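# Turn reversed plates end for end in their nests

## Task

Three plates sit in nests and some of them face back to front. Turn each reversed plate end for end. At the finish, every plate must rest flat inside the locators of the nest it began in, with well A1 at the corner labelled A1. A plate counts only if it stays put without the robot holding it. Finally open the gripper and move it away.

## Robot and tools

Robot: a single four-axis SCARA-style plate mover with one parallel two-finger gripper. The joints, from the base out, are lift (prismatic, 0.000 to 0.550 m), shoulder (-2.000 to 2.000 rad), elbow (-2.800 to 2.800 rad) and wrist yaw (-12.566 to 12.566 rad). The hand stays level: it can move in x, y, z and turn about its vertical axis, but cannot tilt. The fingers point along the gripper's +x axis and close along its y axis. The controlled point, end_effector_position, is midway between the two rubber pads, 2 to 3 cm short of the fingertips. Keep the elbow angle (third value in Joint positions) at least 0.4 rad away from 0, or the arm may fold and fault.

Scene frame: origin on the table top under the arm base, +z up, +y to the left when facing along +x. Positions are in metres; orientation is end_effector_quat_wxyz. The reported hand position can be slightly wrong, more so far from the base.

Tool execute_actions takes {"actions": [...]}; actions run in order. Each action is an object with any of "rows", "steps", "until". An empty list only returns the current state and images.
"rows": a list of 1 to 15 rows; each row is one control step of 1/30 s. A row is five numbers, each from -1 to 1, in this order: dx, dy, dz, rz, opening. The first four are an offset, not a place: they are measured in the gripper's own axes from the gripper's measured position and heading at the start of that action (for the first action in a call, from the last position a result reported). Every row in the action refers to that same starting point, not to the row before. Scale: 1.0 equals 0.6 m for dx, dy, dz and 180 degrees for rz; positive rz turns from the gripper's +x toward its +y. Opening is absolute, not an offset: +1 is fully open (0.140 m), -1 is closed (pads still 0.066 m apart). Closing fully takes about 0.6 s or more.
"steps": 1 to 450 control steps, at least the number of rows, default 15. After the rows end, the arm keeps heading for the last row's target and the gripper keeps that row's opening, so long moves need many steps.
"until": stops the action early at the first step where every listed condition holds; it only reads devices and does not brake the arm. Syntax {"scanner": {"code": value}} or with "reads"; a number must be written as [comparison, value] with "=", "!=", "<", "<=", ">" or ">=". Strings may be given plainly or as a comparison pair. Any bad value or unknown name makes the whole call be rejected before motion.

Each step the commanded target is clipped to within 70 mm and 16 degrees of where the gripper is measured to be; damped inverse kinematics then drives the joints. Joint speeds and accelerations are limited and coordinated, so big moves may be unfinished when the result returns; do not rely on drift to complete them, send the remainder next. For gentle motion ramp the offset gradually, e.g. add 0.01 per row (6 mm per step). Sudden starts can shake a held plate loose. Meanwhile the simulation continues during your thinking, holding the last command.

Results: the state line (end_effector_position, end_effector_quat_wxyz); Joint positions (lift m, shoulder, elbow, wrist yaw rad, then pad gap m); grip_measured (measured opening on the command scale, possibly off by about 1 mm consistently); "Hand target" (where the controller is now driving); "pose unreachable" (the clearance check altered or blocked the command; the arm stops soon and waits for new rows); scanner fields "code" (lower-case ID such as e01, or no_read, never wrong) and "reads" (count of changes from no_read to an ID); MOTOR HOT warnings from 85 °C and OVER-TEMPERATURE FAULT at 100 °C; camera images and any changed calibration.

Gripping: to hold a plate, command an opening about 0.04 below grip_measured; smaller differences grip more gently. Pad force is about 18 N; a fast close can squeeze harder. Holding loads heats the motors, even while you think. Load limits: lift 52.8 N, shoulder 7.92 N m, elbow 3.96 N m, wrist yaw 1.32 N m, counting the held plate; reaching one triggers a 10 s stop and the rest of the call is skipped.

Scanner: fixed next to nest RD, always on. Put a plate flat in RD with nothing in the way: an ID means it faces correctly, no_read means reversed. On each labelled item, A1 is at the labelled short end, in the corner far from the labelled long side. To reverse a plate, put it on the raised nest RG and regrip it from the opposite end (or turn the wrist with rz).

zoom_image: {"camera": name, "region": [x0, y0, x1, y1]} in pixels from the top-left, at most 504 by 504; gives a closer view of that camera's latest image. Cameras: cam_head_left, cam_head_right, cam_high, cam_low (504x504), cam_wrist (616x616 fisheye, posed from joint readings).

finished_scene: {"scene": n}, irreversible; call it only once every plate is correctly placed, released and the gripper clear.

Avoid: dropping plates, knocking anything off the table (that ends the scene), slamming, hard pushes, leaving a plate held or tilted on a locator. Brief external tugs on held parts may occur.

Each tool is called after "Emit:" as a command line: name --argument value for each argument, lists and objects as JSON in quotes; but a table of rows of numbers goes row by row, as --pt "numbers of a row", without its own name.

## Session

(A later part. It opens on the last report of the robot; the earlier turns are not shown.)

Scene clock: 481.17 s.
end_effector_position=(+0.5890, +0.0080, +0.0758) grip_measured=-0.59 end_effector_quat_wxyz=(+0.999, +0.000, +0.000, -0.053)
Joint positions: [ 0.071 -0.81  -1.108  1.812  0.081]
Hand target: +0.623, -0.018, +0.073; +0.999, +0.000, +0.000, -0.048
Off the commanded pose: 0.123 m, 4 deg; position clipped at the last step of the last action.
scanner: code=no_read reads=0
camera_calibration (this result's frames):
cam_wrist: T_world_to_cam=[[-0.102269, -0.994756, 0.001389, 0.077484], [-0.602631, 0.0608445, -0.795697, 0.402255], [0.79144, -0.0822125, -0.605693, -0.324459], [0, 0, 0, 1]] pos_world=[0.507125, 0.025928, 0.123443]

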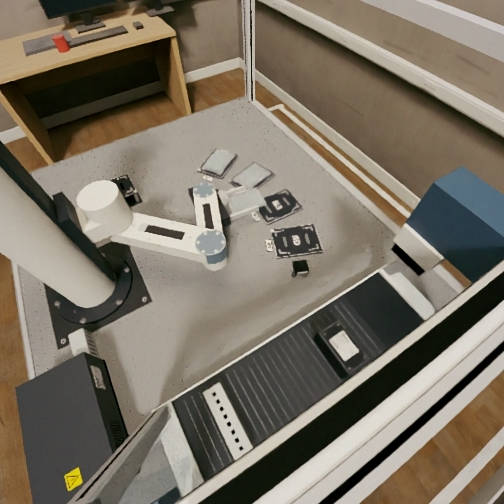

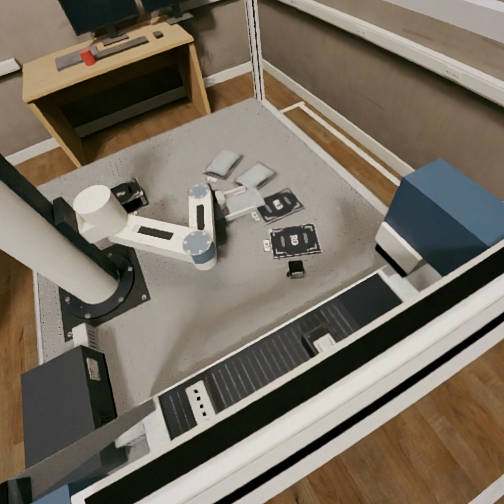

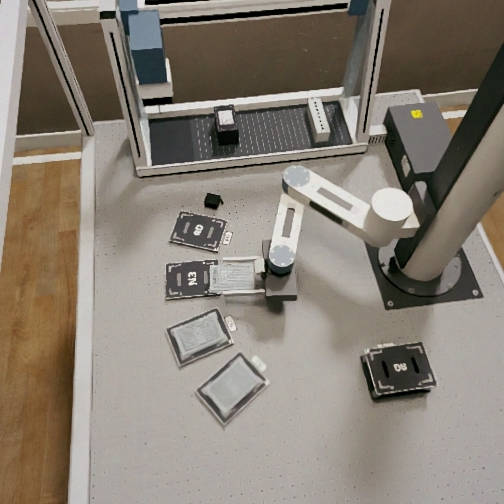

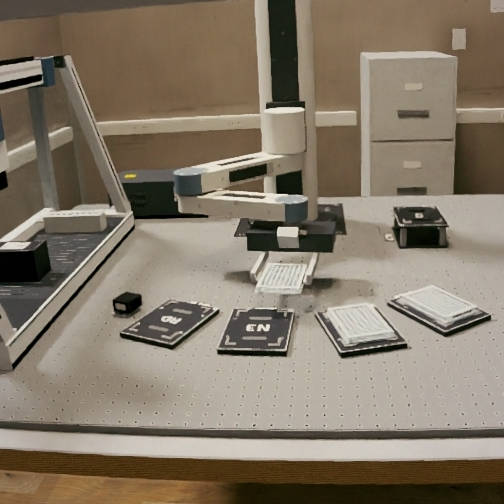

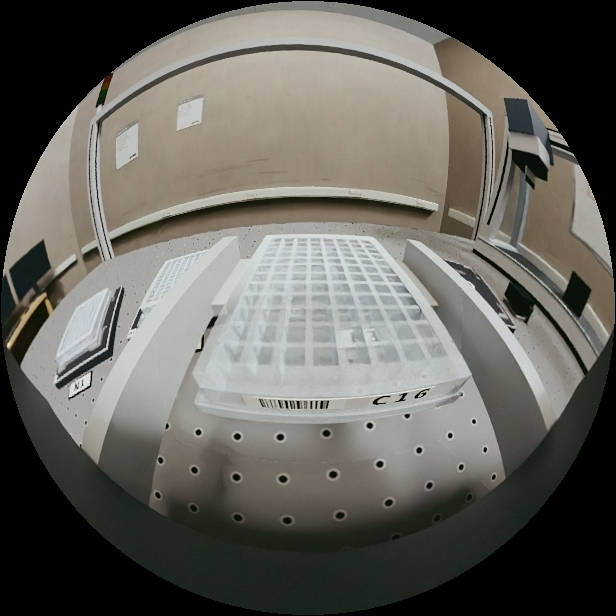

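Emit:
execute_actions --actions '[{"rows": [[0.066,-0.0375,-0.006,0.004,-0.635],[0.077,-0.0385,-0.009,0.006,-0.635],[0.093,-0.040,-0.013,0.008,-0.635],[0.113,-0.0415,-0.018,0.010,-0.635],[0.134,-0.043,-0.024,0.013,-0.635],[0.154,-0.045,-0.030,0.015,-0.635],[0.172,-0.0465,-0.035,0.017,-0.635],[0.186,-0.0475,-0.039,0.0185,-0.635],[0.195,-0.0483,-0.042,0.0195,-0.635],[0.1983,-0.0486,-0.043,0.01974,-0.635]], "steps": 16}]'

Scene clock: 489.17 s.
end_effector_position=(+0.7042, -0.0337, +0.0499) grip_measured=-0.59 end_effector_quat_wxyz=(+1.000, +0.000, +0.000, -0.022)
Joint positions: [ 0.045 -0.727 -1.692  2.375  0.081]
Hand target: +0.704, -0.034, +0.050; +1.000, +0.000, +0.000, -0.022
Off the commanded pose: 0.000 m, 0 deg.
scanner: code=no_read reads=0
camera_calibration (this result's frames):
cam_wrist: T_world_to_cam=[[-0.0406516, -0.999172, 0.001389, 0.00427685], [-0.605238, 0.0235181, -0.795697, 0.454193], [0.795006, -0.0331871, -0.605693, -0.435561], [0, 0, 0, 1]] pos_world=[0.621343, -0.0208635, 0.0975782]

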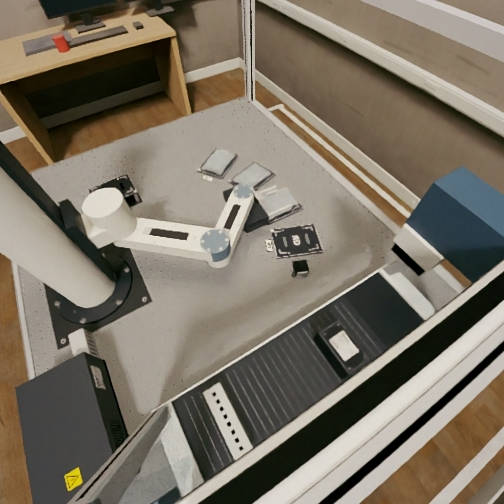

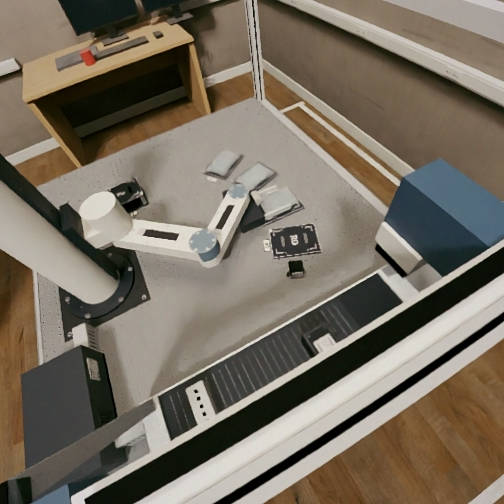

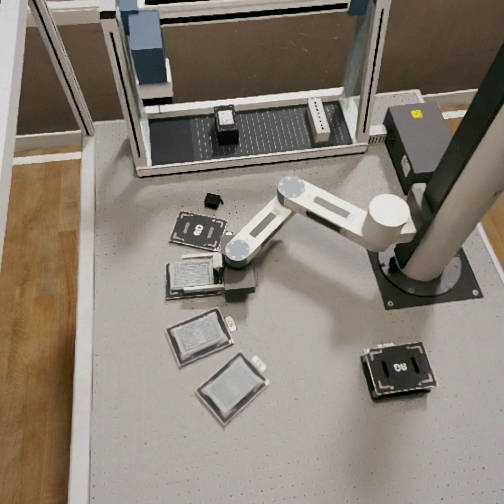

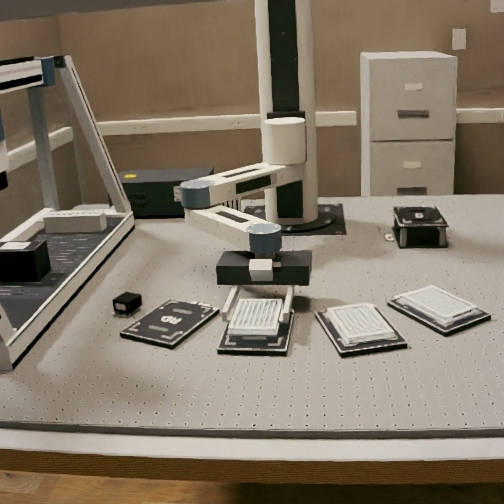

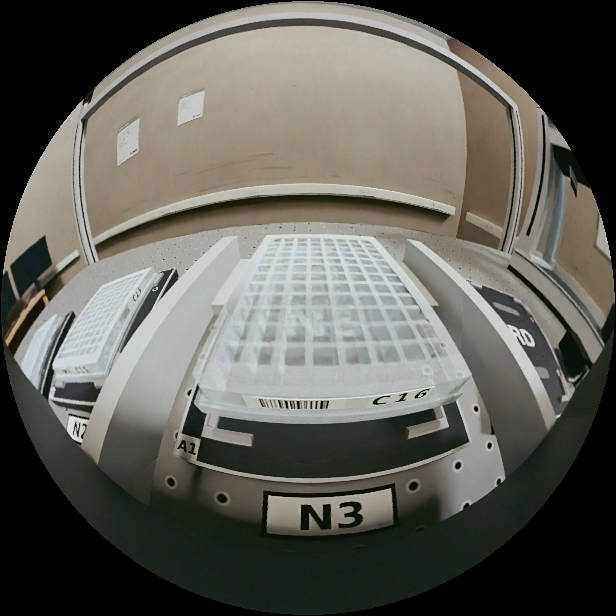

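Emit:
execute_actions --actions '[{"rows": [[0,0.0002,-0.003,0,-0.635],[0,0.0002,-0.008,0,-0.635],[0,0.0002,-0.013,0,-0.635],[0,0.0002,-0.018,0,-0.635],[0,0.0002,-0.022,0,-0.635],[0,0.0002,-0.025,0,-0.635],[0,0.0002,-0.0265,0,-0.635],[0,0.0002,-0.0265,0,-0.635],[0,0.0002,-0.0265,0,-0.635],[0,0.0002,-0.0265,0,-0.635],[0,0.0002,-0.0265,0,-0.56],[0,0.0002,-0.0265,0,-0.47],[0,0.0002,-0.0265,0,-0.38],[0,0.0002,-0.0265,0,-0.29],[0,0.0002,-0.0265,0,-0.2]], "steps": 15}]'

Scene clock: 514.47 s.
end_effector_position=(+0.7042, -0.0335, +0.0340) grip_measured=-0.27 end_effector_quat_wxyz=(+1.000, +0.000, +0.000, -0.022)
Joint positions: [ 0.029 -0.727 -1.692  2.375  0.093]
Hand target: +0.704, -0.034, +0.034; +1.000, +0.000, +0.000, -0.022
Off the commanded pose: 0.000 m, 0 deg.
scanner: code=no_read reads=0
camera_calibration (this result's frames):
cam_wrist: T_world_to_cam=[[-0.0405061, -0.999178, 0.001389, 0.00433157], [-0.605241, 0.02343, -0.795697, 0.441503], [0.795011, -0.0330713, -0.605693, -0.445222], [0, 0, 0, 1]] pos_world=[0.621347, -0.0207404, 0.0816289]

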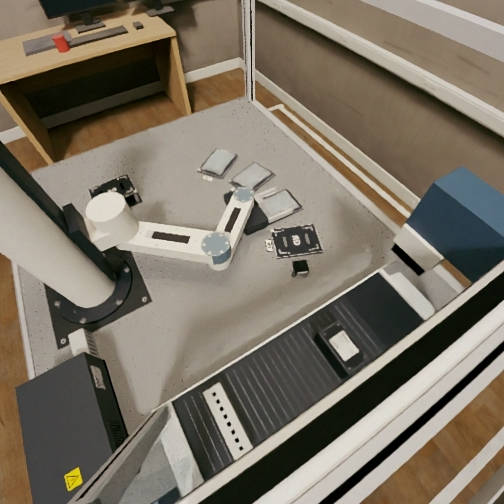

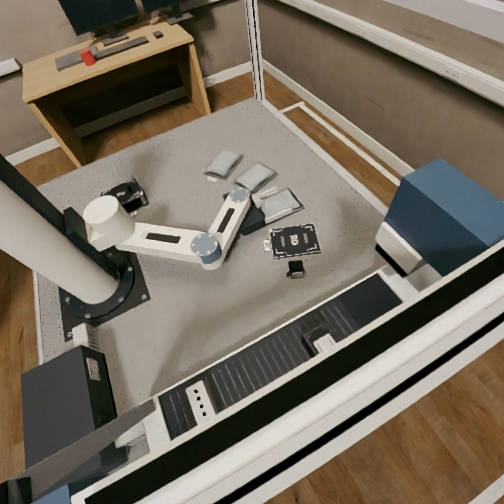

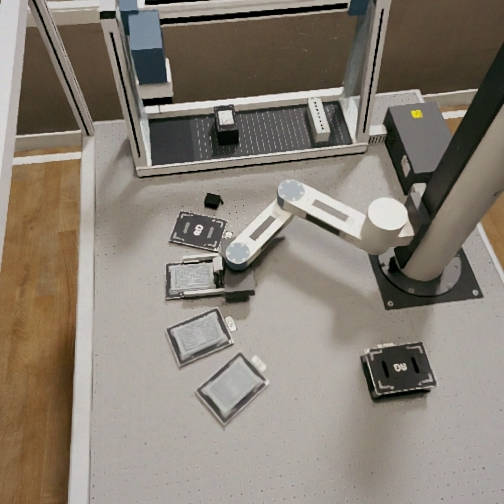

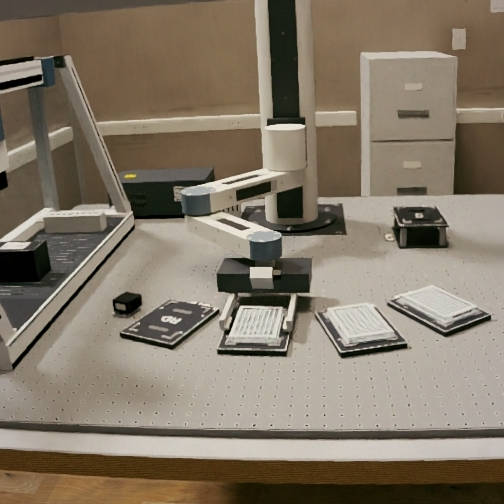

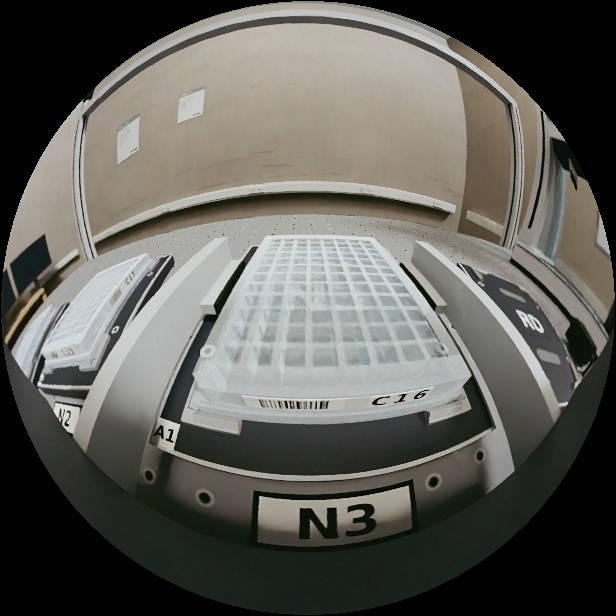

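Emit:
execute_actions --actions '[{"rows": [[0,0,0.006,0,-0.2],[0,0,0.015,0,-0.2],[0,0,0.026,0,-0.2],[0,0,0.037,0,-0.15],[0,0,0.046,0,-0.1],[0,0.003,0.0533,0.001,-0.1],[0,0.009,0.0533,0.003,-0.1],[0,0.0209,0.0533,0.0072,-0.1],[-0.0007,0.0389,0.0533,0.0133,-0.1],[-0.0018,0.0628,0.0533,0.0215,-0.1],[-0.0037,0.0896,0.0533,0.0308,-0.1],[-0.0065,0.1193,0.0533,0.041,-0.1],[-0.0101,0.1489,0.0533,0.0513,-0.1],[-0.0146,0.1784,0.0533,0.0615,-0.1],[-0.1569,0.5578,0.0533,0.2051,-0.1]], "steps": 37}]'

Scene clock: 527.67 s.
end_effector_position=(+0.6247, +0.3052, +0.0660) grip_measured=-0.10 end_effector_quat_wxyz=(+0.955, +0.000, +0.000, +0.296)
Joint positions: [ 0.061 -0.027 -1.772  2.399  0.099]
Hand target: +0.625, +0.305, +0.066; +0.955, +0.000, +0.000, +0.296
Off the commanded pose: 0.000 m, 0 deg.
scanner: code=no_read reads=0
camera_calibration (this result's frames):
cam_wrist: T_world_to_cam=[[0.568027, -0.823009, 0.001389, -0.0943576], [-0.497864, -0.34496, -0.795697, 0.456293], [0.655345, 0.451286, -0.605693, -0.412024], [0, 0, 0, 1]] pos_world=[0.550788, 0.265687, 0.113642]

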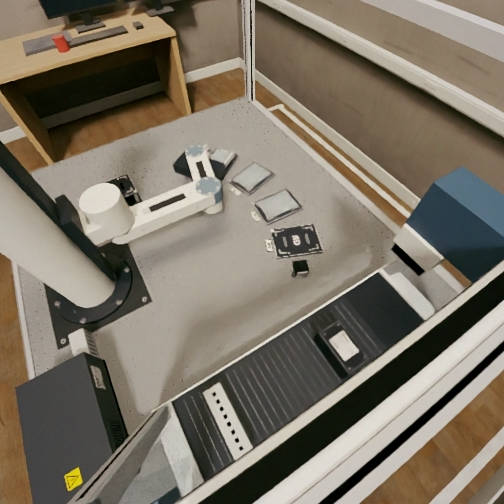

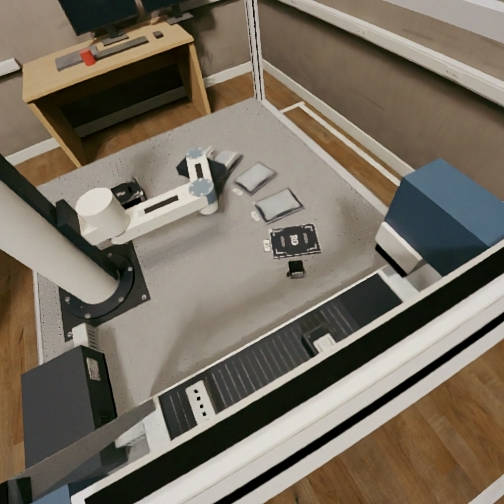

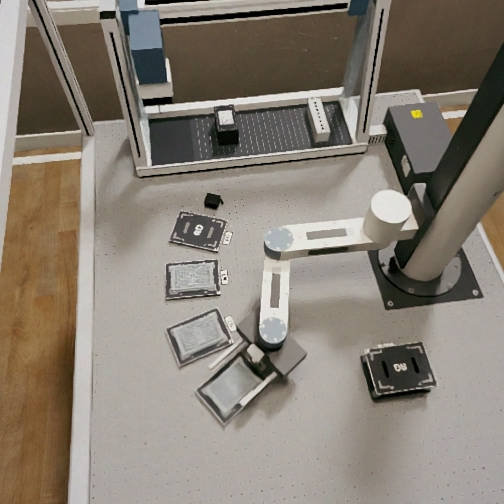

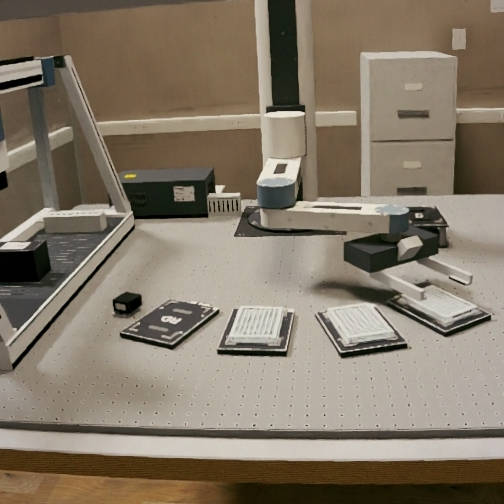

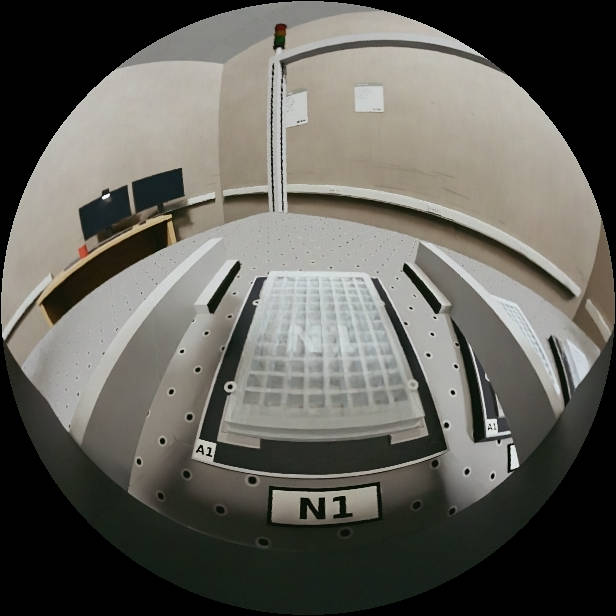

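Emit:
zoom_image --camera "cam_wrist" --region '[180, 375, 280, 475]'

Emit:
zoom_image --camera "cam_wrist" --region '[365, 370, 465, 470]'

Emit:
zoom_image --camera "cam_wrist" --region '[235, 260, 405, 330]'

Region (180, 375, 280, 475) of cam_wrist's 616x616 image, scaled by 5.040, with more detail than that image has.

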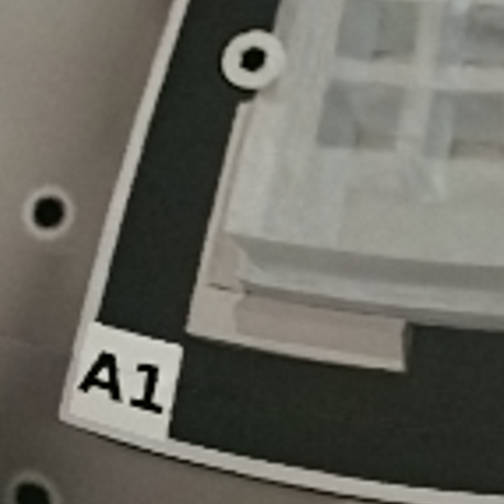

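Region (365, 370, 465, 470) of cam_wrist's 616x616 image, scaled by 5.040, with more detail than that image has.

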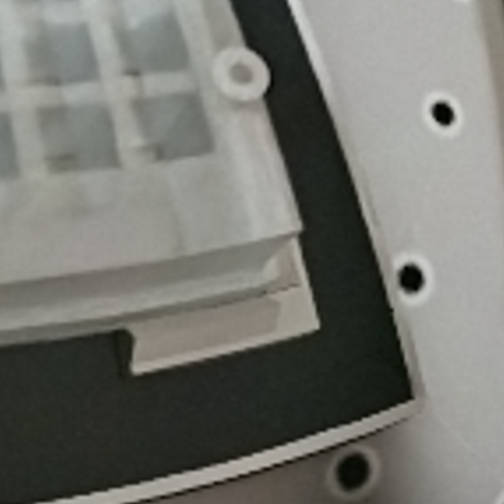

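Region (235, 260, 405, 330) of cam_wrist's 616x616 image, scaled by 2.965, with more detail than that image has; it fills the top 208 rows of this view, and the rest is white.

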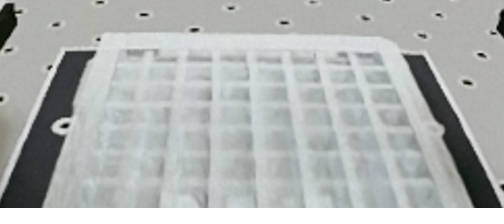

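Emit:
execute_actions --actions '[{"rows": [[0.002,0.0003,-0.005,-0.001,-0.16],[0.0043,0.0007,-0.014,-0.0022,-0.22],[0.0043,0.0007,-0.024,-0.0022,-0.27],[0.0043,0.0007,-0.034,-0.0022,-0.32],[0.0043,0.0007,-0.043,-0.0022,-0.36],[0.0043,0.0007,-0.050,-0.0022,-0.40],[0.0043,0.0007,-0.0548,-0.0022,-0.44],[0.0043,0.0007,-0.0548,-0.0022,-0.47],[0.0043,0.0007,-0.0548,-0.0022,-0.50],[0.0043,0.0007,-0.0548,-0.0022,-0.53],[0.0043,0.0007,-0.0548,-0.0022,-0.555],[0.0043,0.0007,-0.0548,-0.0022,-0.575],[0.0043,0.0007,-0.0548,-0.0022,-0.595],[0.0043,0.0007,-0.0548,-0.0022,-0.615],[0.0043,0.0007,-0.0548,-0.0022,-0.635]], "steps": 17}]'

Scene clock: 557.27 s.
end_effector_position=(+0.6264, +0.3072, +0.0334) grip_measured=-0.59 end_effector_quat_wxyz=(+0.956, +0.000, +0.000, +0.293)
Joint positions: [ 0.028 -0.017 -1.787  2.398  0.081]
Hand target: +0.627, +0.307, +0.033; +0.956, +0.000, +0.000, +0.292
Off the commanded pose: 0.000 m, 0 deg.
scanner: code=no_read reads=0
camera_calibration (this result's frames):
cam_wrist: T_world_to_cam=[[0.562908, -0.826518, 0.001389, -0.0894129], [-0.499995, -0.341864, -0.795697, 0.432254], [0.658133, 0.44721, -0.605693, -0.434347], [0, 0, 0, 1]] pos_world=[0.552314, 0.268115, 0.0809864]

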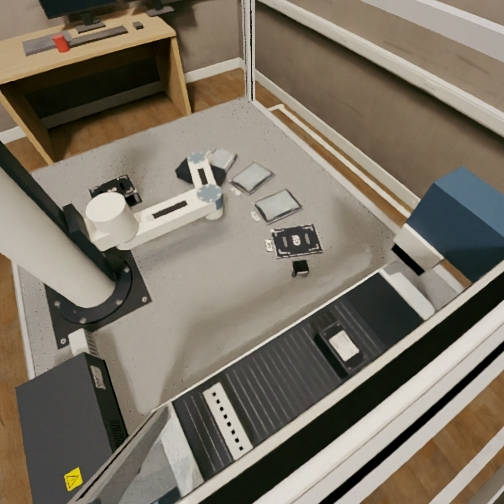

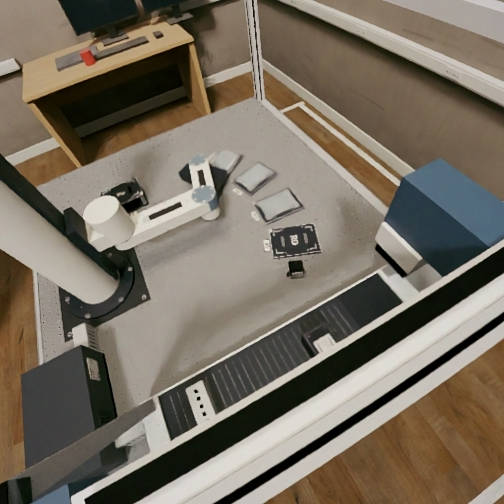

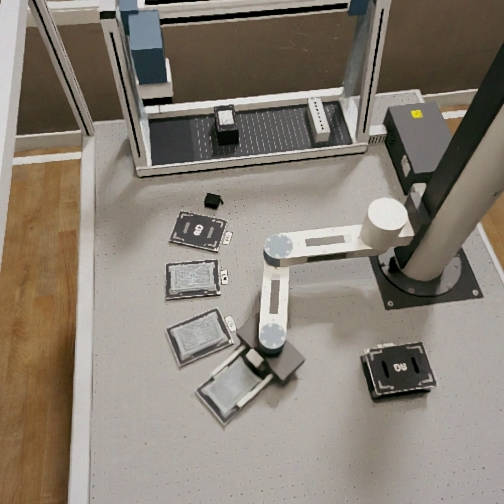

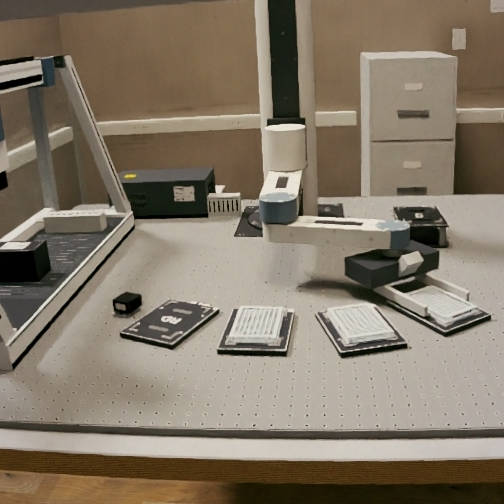

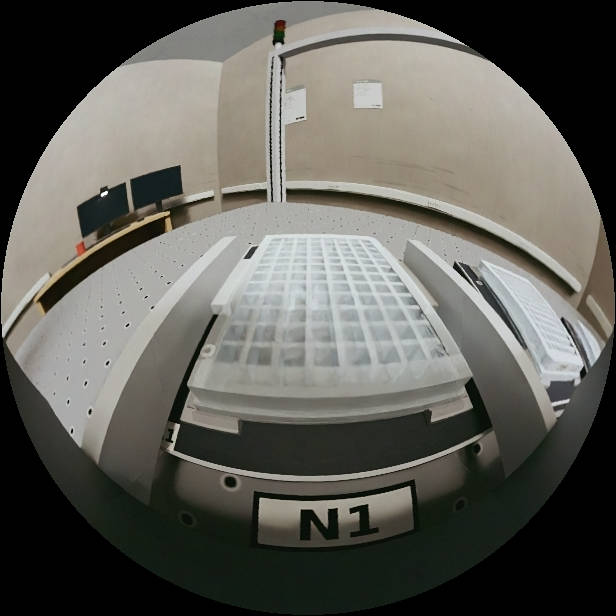

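Emit:
execute_actions --actions '[{"rows": [[0,0,0.002,0,-0.635],[0,0,0.006,0,-0.635],[0,0,0.012,0,-0.635],[0,0,0.020,0,-0.635],[-0.0007,0.0037,0.029,0.0032,-0.635],[-0.002,0.0108,0.039,0.0095,-0.635],[-0.0043,0.0217,0.049,0.0191,-0.635],[-0.0075,0.036,0.059,0.0318,-0.635],[-0.0123,0.0538,0.069,0.0477,-0.635],[-0.0185,0.0752,0.079,0.0668,-0.635],[-0.0265,0.0983,0.088,0.0875,-0.635],[-0.035,0.1208,0.096,0.1082,-0.635],[-0.0448,0.1433,0.103,0.1289,-0.635],[-0.0553,0.1652,0.1077,0.1496,-0.635],[-0.5890,0.4521,0.111,0.8125,-0.635]], "steps": 56}]'

Scene clock: 602.07 s.
end_effector_position=(+0.1816, +0.3343, +0.0999) grip_measured=-0.59 end_effector_quat_wxyz=(-0.003, +0.000, +0.000, +1.000)
Joint positions: [ 0.095  0.443 -1.554  4.258  0.081]
Hand target: +0.182, +0.334, +0.100; -0.003, +0.000, +0.000, +1.000
Off the commanded pose: 0.000 m, 0 deg.
scanner: code=no_read reads=0
camera_calibration (this result's frames):
cam_wrist: T_world_to_cam=[[-0.00902167, 0.999958, 0.001389, -0.323433], [0.605659, 0.00656955, -0.795697, -0.0452232], [-0.795673, -0.00633726, -0.605693, 0.302282], [0, 0, 0, 1]] pos_world=[0.26499, 0.325633, 0.147556]

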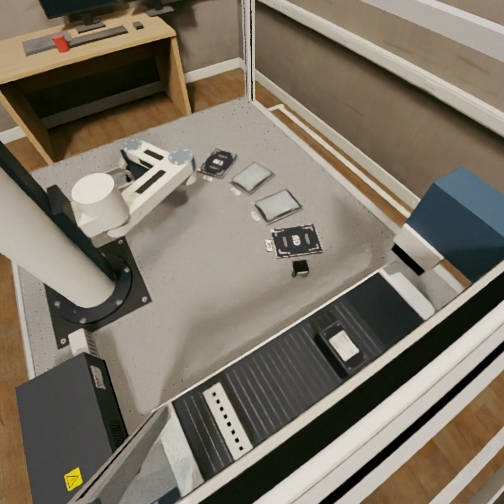

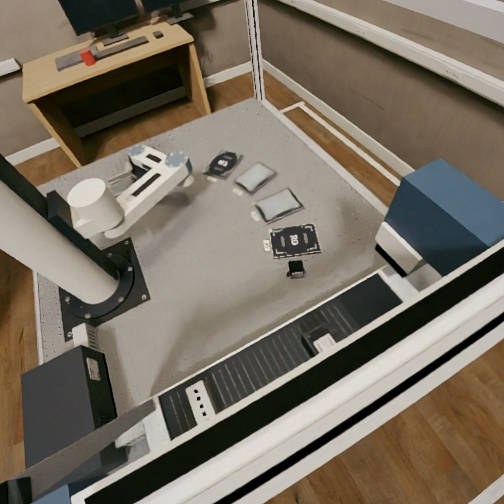

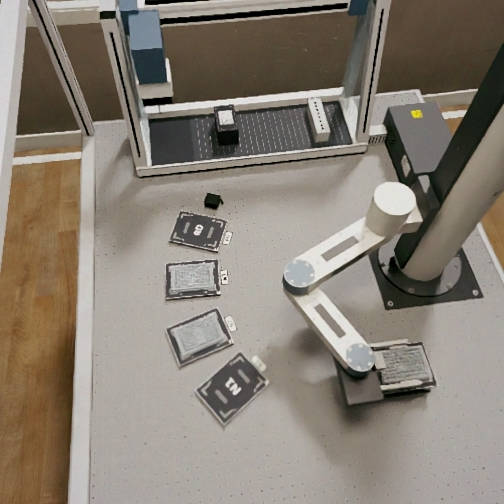

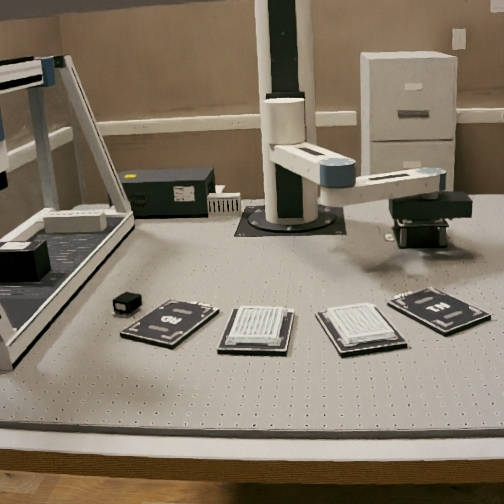

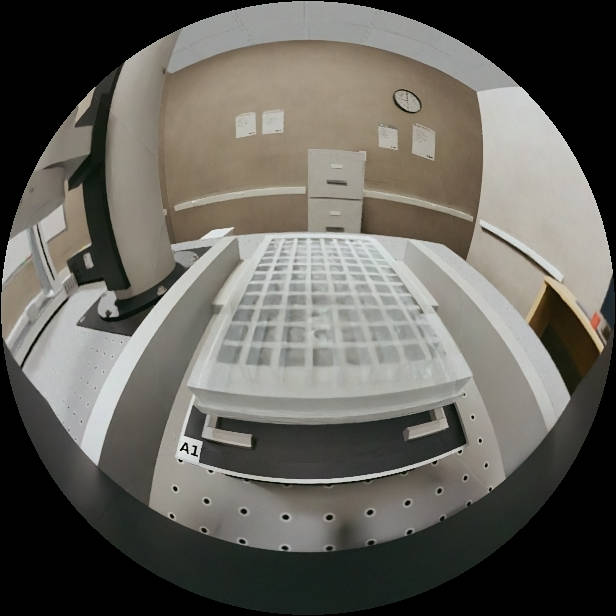

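Emit:
zoom_image --camera "cam_wrist" --region '[170, 365, 250, 445]'

Emit:
zoom_image --camera "cam_wrist" --region '[410, 355, 490, 435]'

Region (170, 365, 250, 445) of cam_wrist's 616x616 image, scaled by 6.300, with more detail than that image has.

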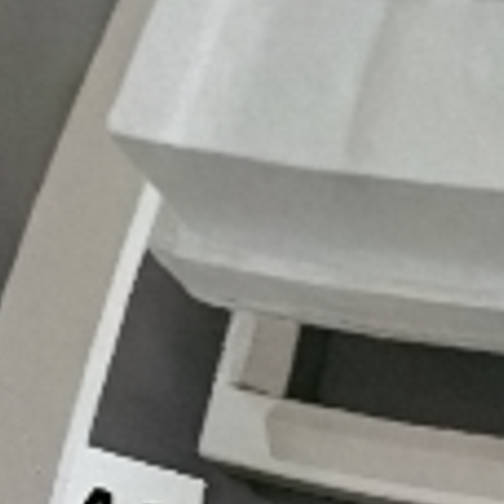

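Region (410, 355, 490, 435) of cam_wrist's 616x616 image, scaled by 6.300, with more detail than that image has.

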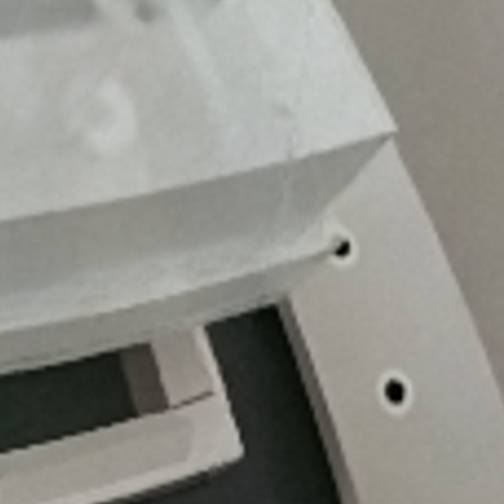

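Emit:
execute_actions --actions '[{"rows": [[0,0,-0.003,0,-0.635],[0,0,-0.008,0,-0.635],[0,0,-0.014,0,-0.635],[0,0,-0.020,0,-0.635],[0,0,-0.025,0,-0.635],[0,0,-0.0285,0,-0.635],[0,0,-0.0305,0,-0.635]], "steps": 11}, {"rows": [[0,0,0,0,-0.53],[0,0,0,0,-0.44],[0,0,0.002,0,-0.35],[0,0,0.008,0,-0.27],[0,0,0.017,0,-0.25],[0,0,0.026,0,-0.25],[0,0,0.033,0.005,-0.25],[0,0,0.035,0.02,-0.25],[0,0,0.035,0.04,-0.25],[0,0,0.035,0.065,-0.25],[0,0,0.035,0.095,-0.25],[0,0.001,0.035,0.13,-0.25],[0,0.001,0.035,1.0,-0.25]], "steps": 60}]'

Scene clock: 629.83 s.
end_effector_position=(+0.1814, +0.3336, +0.1025) grip_measured=-0.25 end_effector_quat_wxyz=(+1.000, -0.000, -0.000, +0.003)
Joint positions: [ 0.098  1.221 -1.515  6.584  0.094]
Hand target: +0.181, +0.334, +0.103; +1.000, -0.000, -0.000, +0.003
Off the commanded pose: 0.000 m, 0 deg.
scanner: code=no_read reads=0
camera_calibration (this result's frames):
cam_wrist: T_world_to_cam=[[0.0103121, -0.999946, 0.001389, 0.340967], [-0.60565, -0.00735114, -0.795697, 0.181365], [0.795664, 0.00736405, -0.605693, 0.0104507], [0, 0, 0, 1]] pos_world=[0.0980126, 0.342205, 0.150168]

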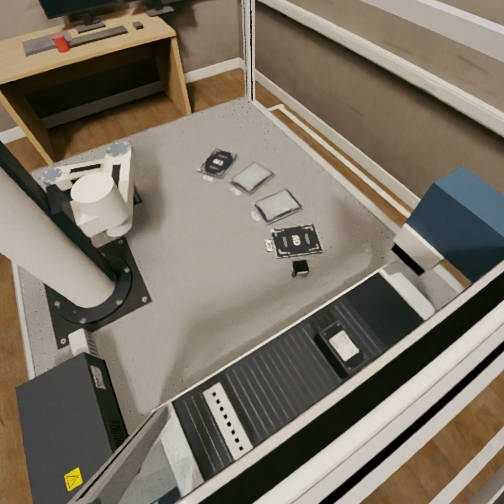

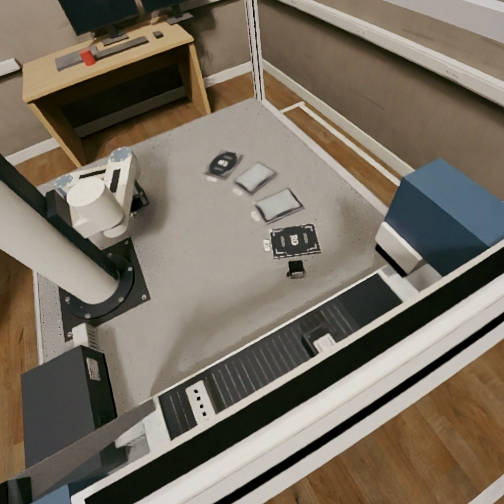

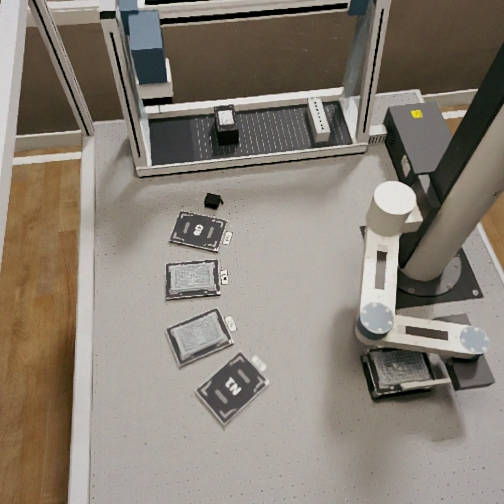

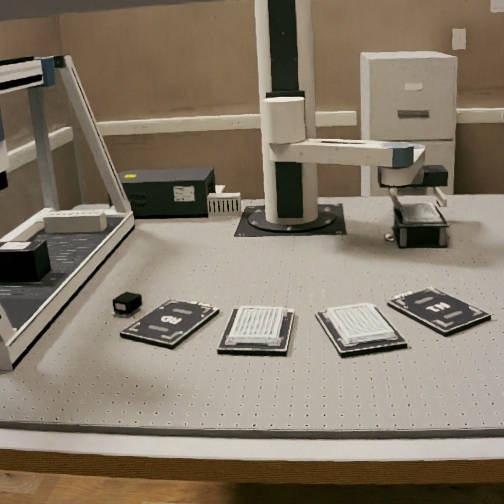

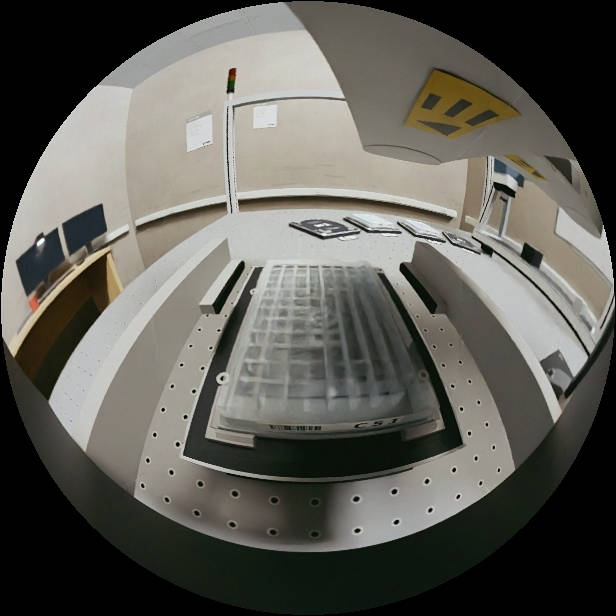

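Emit:
execute_actions --actions '[{"rows": [[0.0005,0.0002,-0.004,0,-0.28],[0.0005,0.0002,-0.011,0,-0.31],[0.0005,0.0002,-0.019,0,-0.34],[0.0005,0.0002,-0.027,0,-0.37],[0.0005,0.0002,-0.032,0,-0.40],[0.0005,0.0002,-0.0345,0,-0.44],[0.0005,0.0002,-0.0345,0,-0.47],[0.0005,0.0002,-0.0345,0,-0.50],[0.0005,0.0002,-0.0345,0,-0.53],[0.0005,0.0002,-0.0345,0,-0.555],[0.0005,0.0002,-0.0345,0,-0.575],[0.0005,0.0002,-0.0345,0,-0.595],[0.0005,0.0002,-0.0345,0,-0.615],[0.0005,0.0002,-0.0345,0,-0.635]], "steps": 16}, {"rows": [[0,0,0.002,0,-0.635],[0,0,0.006,0,-0.635],[0,0,0.012,0,-0.635],[0,0,0.019,0,-0.635],[0.002,0,0.026,0,-0.635],[0.007,0.001,0.031,0,-0.635],[0.016,0.002,0.034,0,-0.635],[0.029,0.004,0.035,0,-0.635],[0.046,0.007,0.035,0,-0.635],[0.066,0.010,0.035,0,-0.635],[0.089,0.013,0.035,0.003,-0.635],[0.114,0.016,0.035,0.009,-0.635],[0.140,0.018,0.035,0.018,-0.635],[0.167,0.020,0.035,0.03,-0.635],[0.7411,-0.0488,-0.028,0.1872,-0.635]], "steps": 46}]'

Scene clock: 644.73 s.
end_effector_position=(+0.6053, +0.2815, +0.0662) grip_measured=-0.59 end_effector_quat_wxyz=(+0.963, -0.000, -0.000, +0.268)
Joint positions: [ 0.061 -0.103 -1.602  8.531  0.081]
Hand target: +0.619, +0.299, +0.065; +0.958, -0.000, -0.000, +0.288
Off the commanded pose: 0.033 m, 3 deg.
scanner: code=no_read reads=0
camera_calibration (this result's frames):
cam_wrist: T_world_to_cam=[[0.520118, -0.854093, 0.001389, -0.0651601], [-0.516744, -0.315976, -0.795697, 0.441932], [0.680039, 0.413139, -0.605693, -0.392696], [0, 0, 0, 1]] pos_world=[0.529305, 0.246225, 0.113881]

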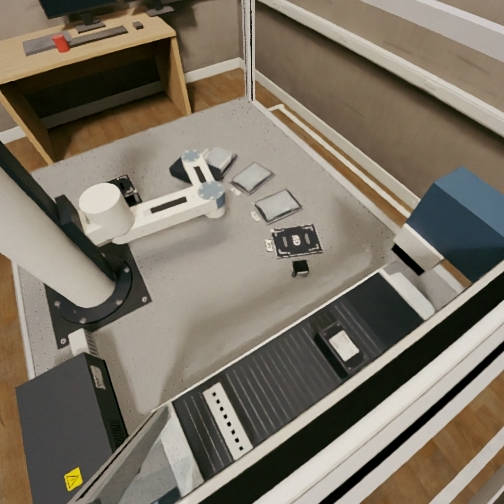

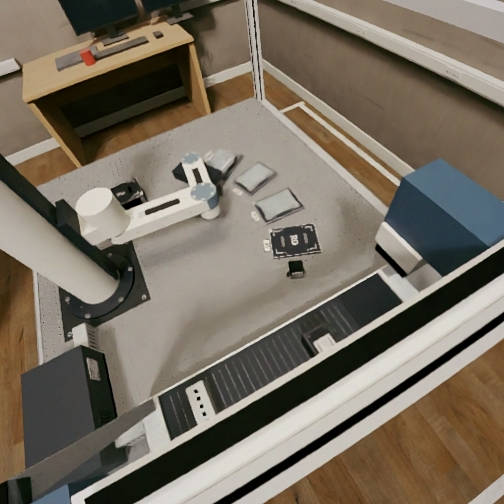

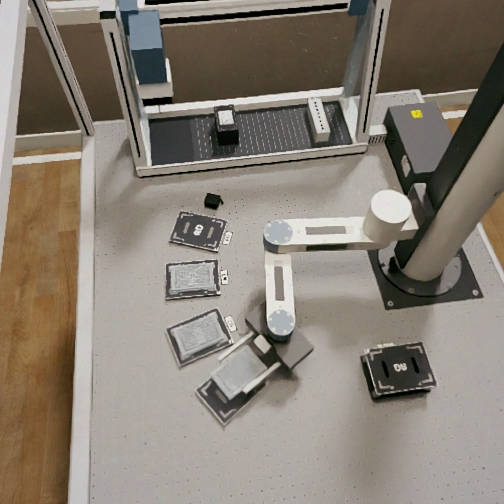

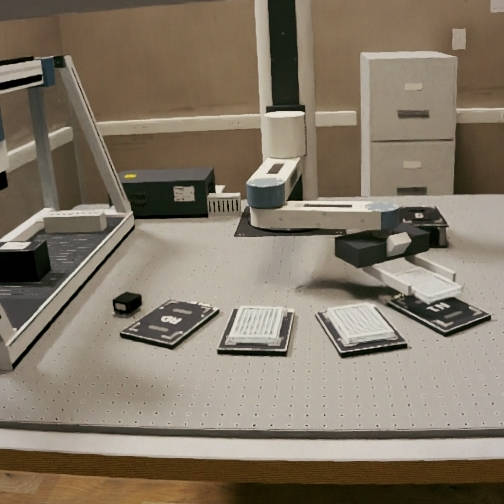

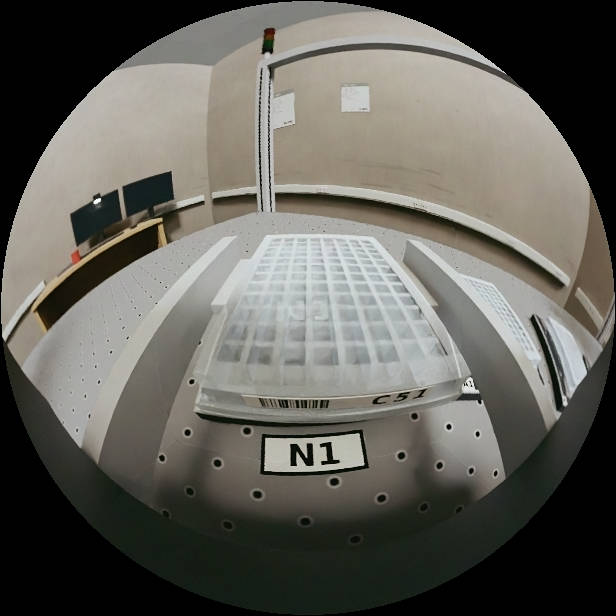

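Emit:
execute_actions --actions '[{"rows": [[0.039,0.0145,-0.005,0.014,-0.635],[0.045,0.016,-0.011,0.015,-0.635],[0.050,0.0175,-0.018,0.016,-0.635],[0.0523,0.0183,-0.025,0.0162,-0.635],[0.0523,0.0183,-0.0303,0.0162,-0.635]], "steps": 10}]'

Scene clock: 651.63 s.
end_effector_position=(+0.6265, +0.3071, +0.0480) grip_measured=-0.59 end_effector_quat_wxyz=(+0.956, -0.000, -0.000, +0.293)
Joint positions: [ 0.043 -0.017 -1.787  8.681  0.081]
Hand target: +0.627, +0.307, +0.048; +0.956, -0.000, -0.000, +0.293
Off the commanded pose: 0.000 m, 0 deg.
scanner: code=no_read reads=0
camera_calibration (this result's frames):
cam_wrist: T_world_to_cam=[[0.562885, -0.826534, 0.001389, -0.0895143], [-0.500005, -0.34185, -0.795697, 0.443869], [0.658146, 0.447192, -0.605693, -0.425453], [0, 0, 0, 1]] pos_world=[0.552333, 0.268009, 0.0956158]

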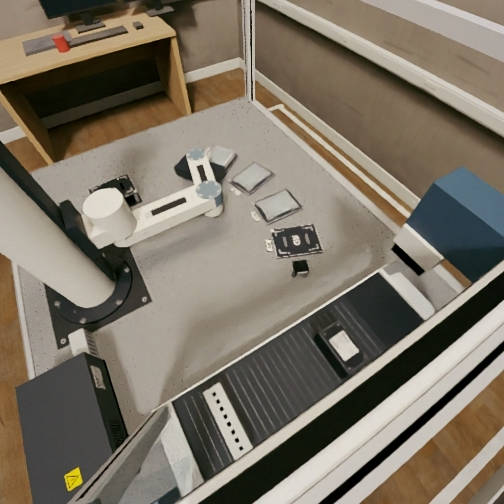

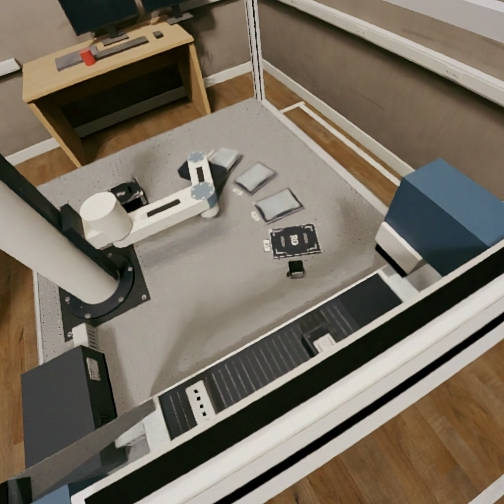

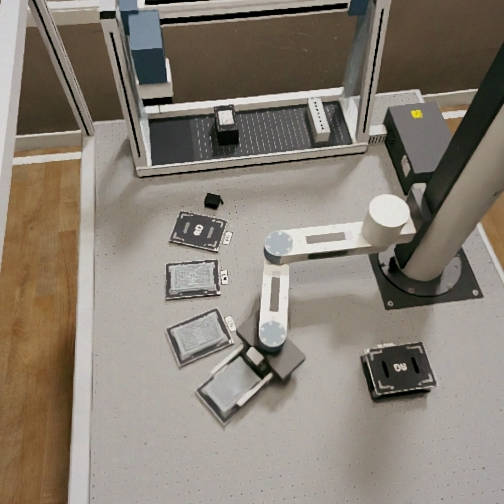

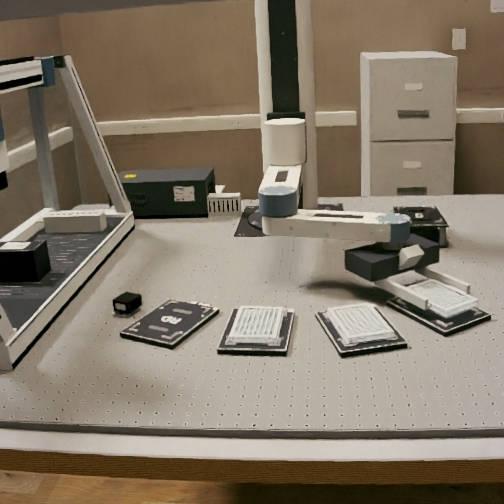

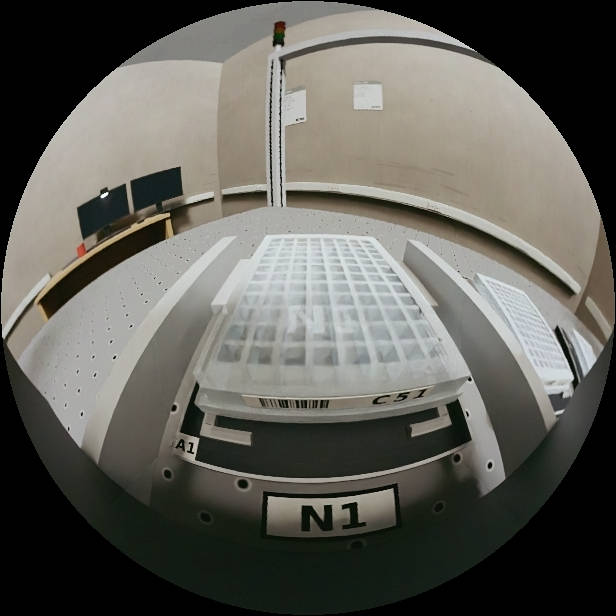

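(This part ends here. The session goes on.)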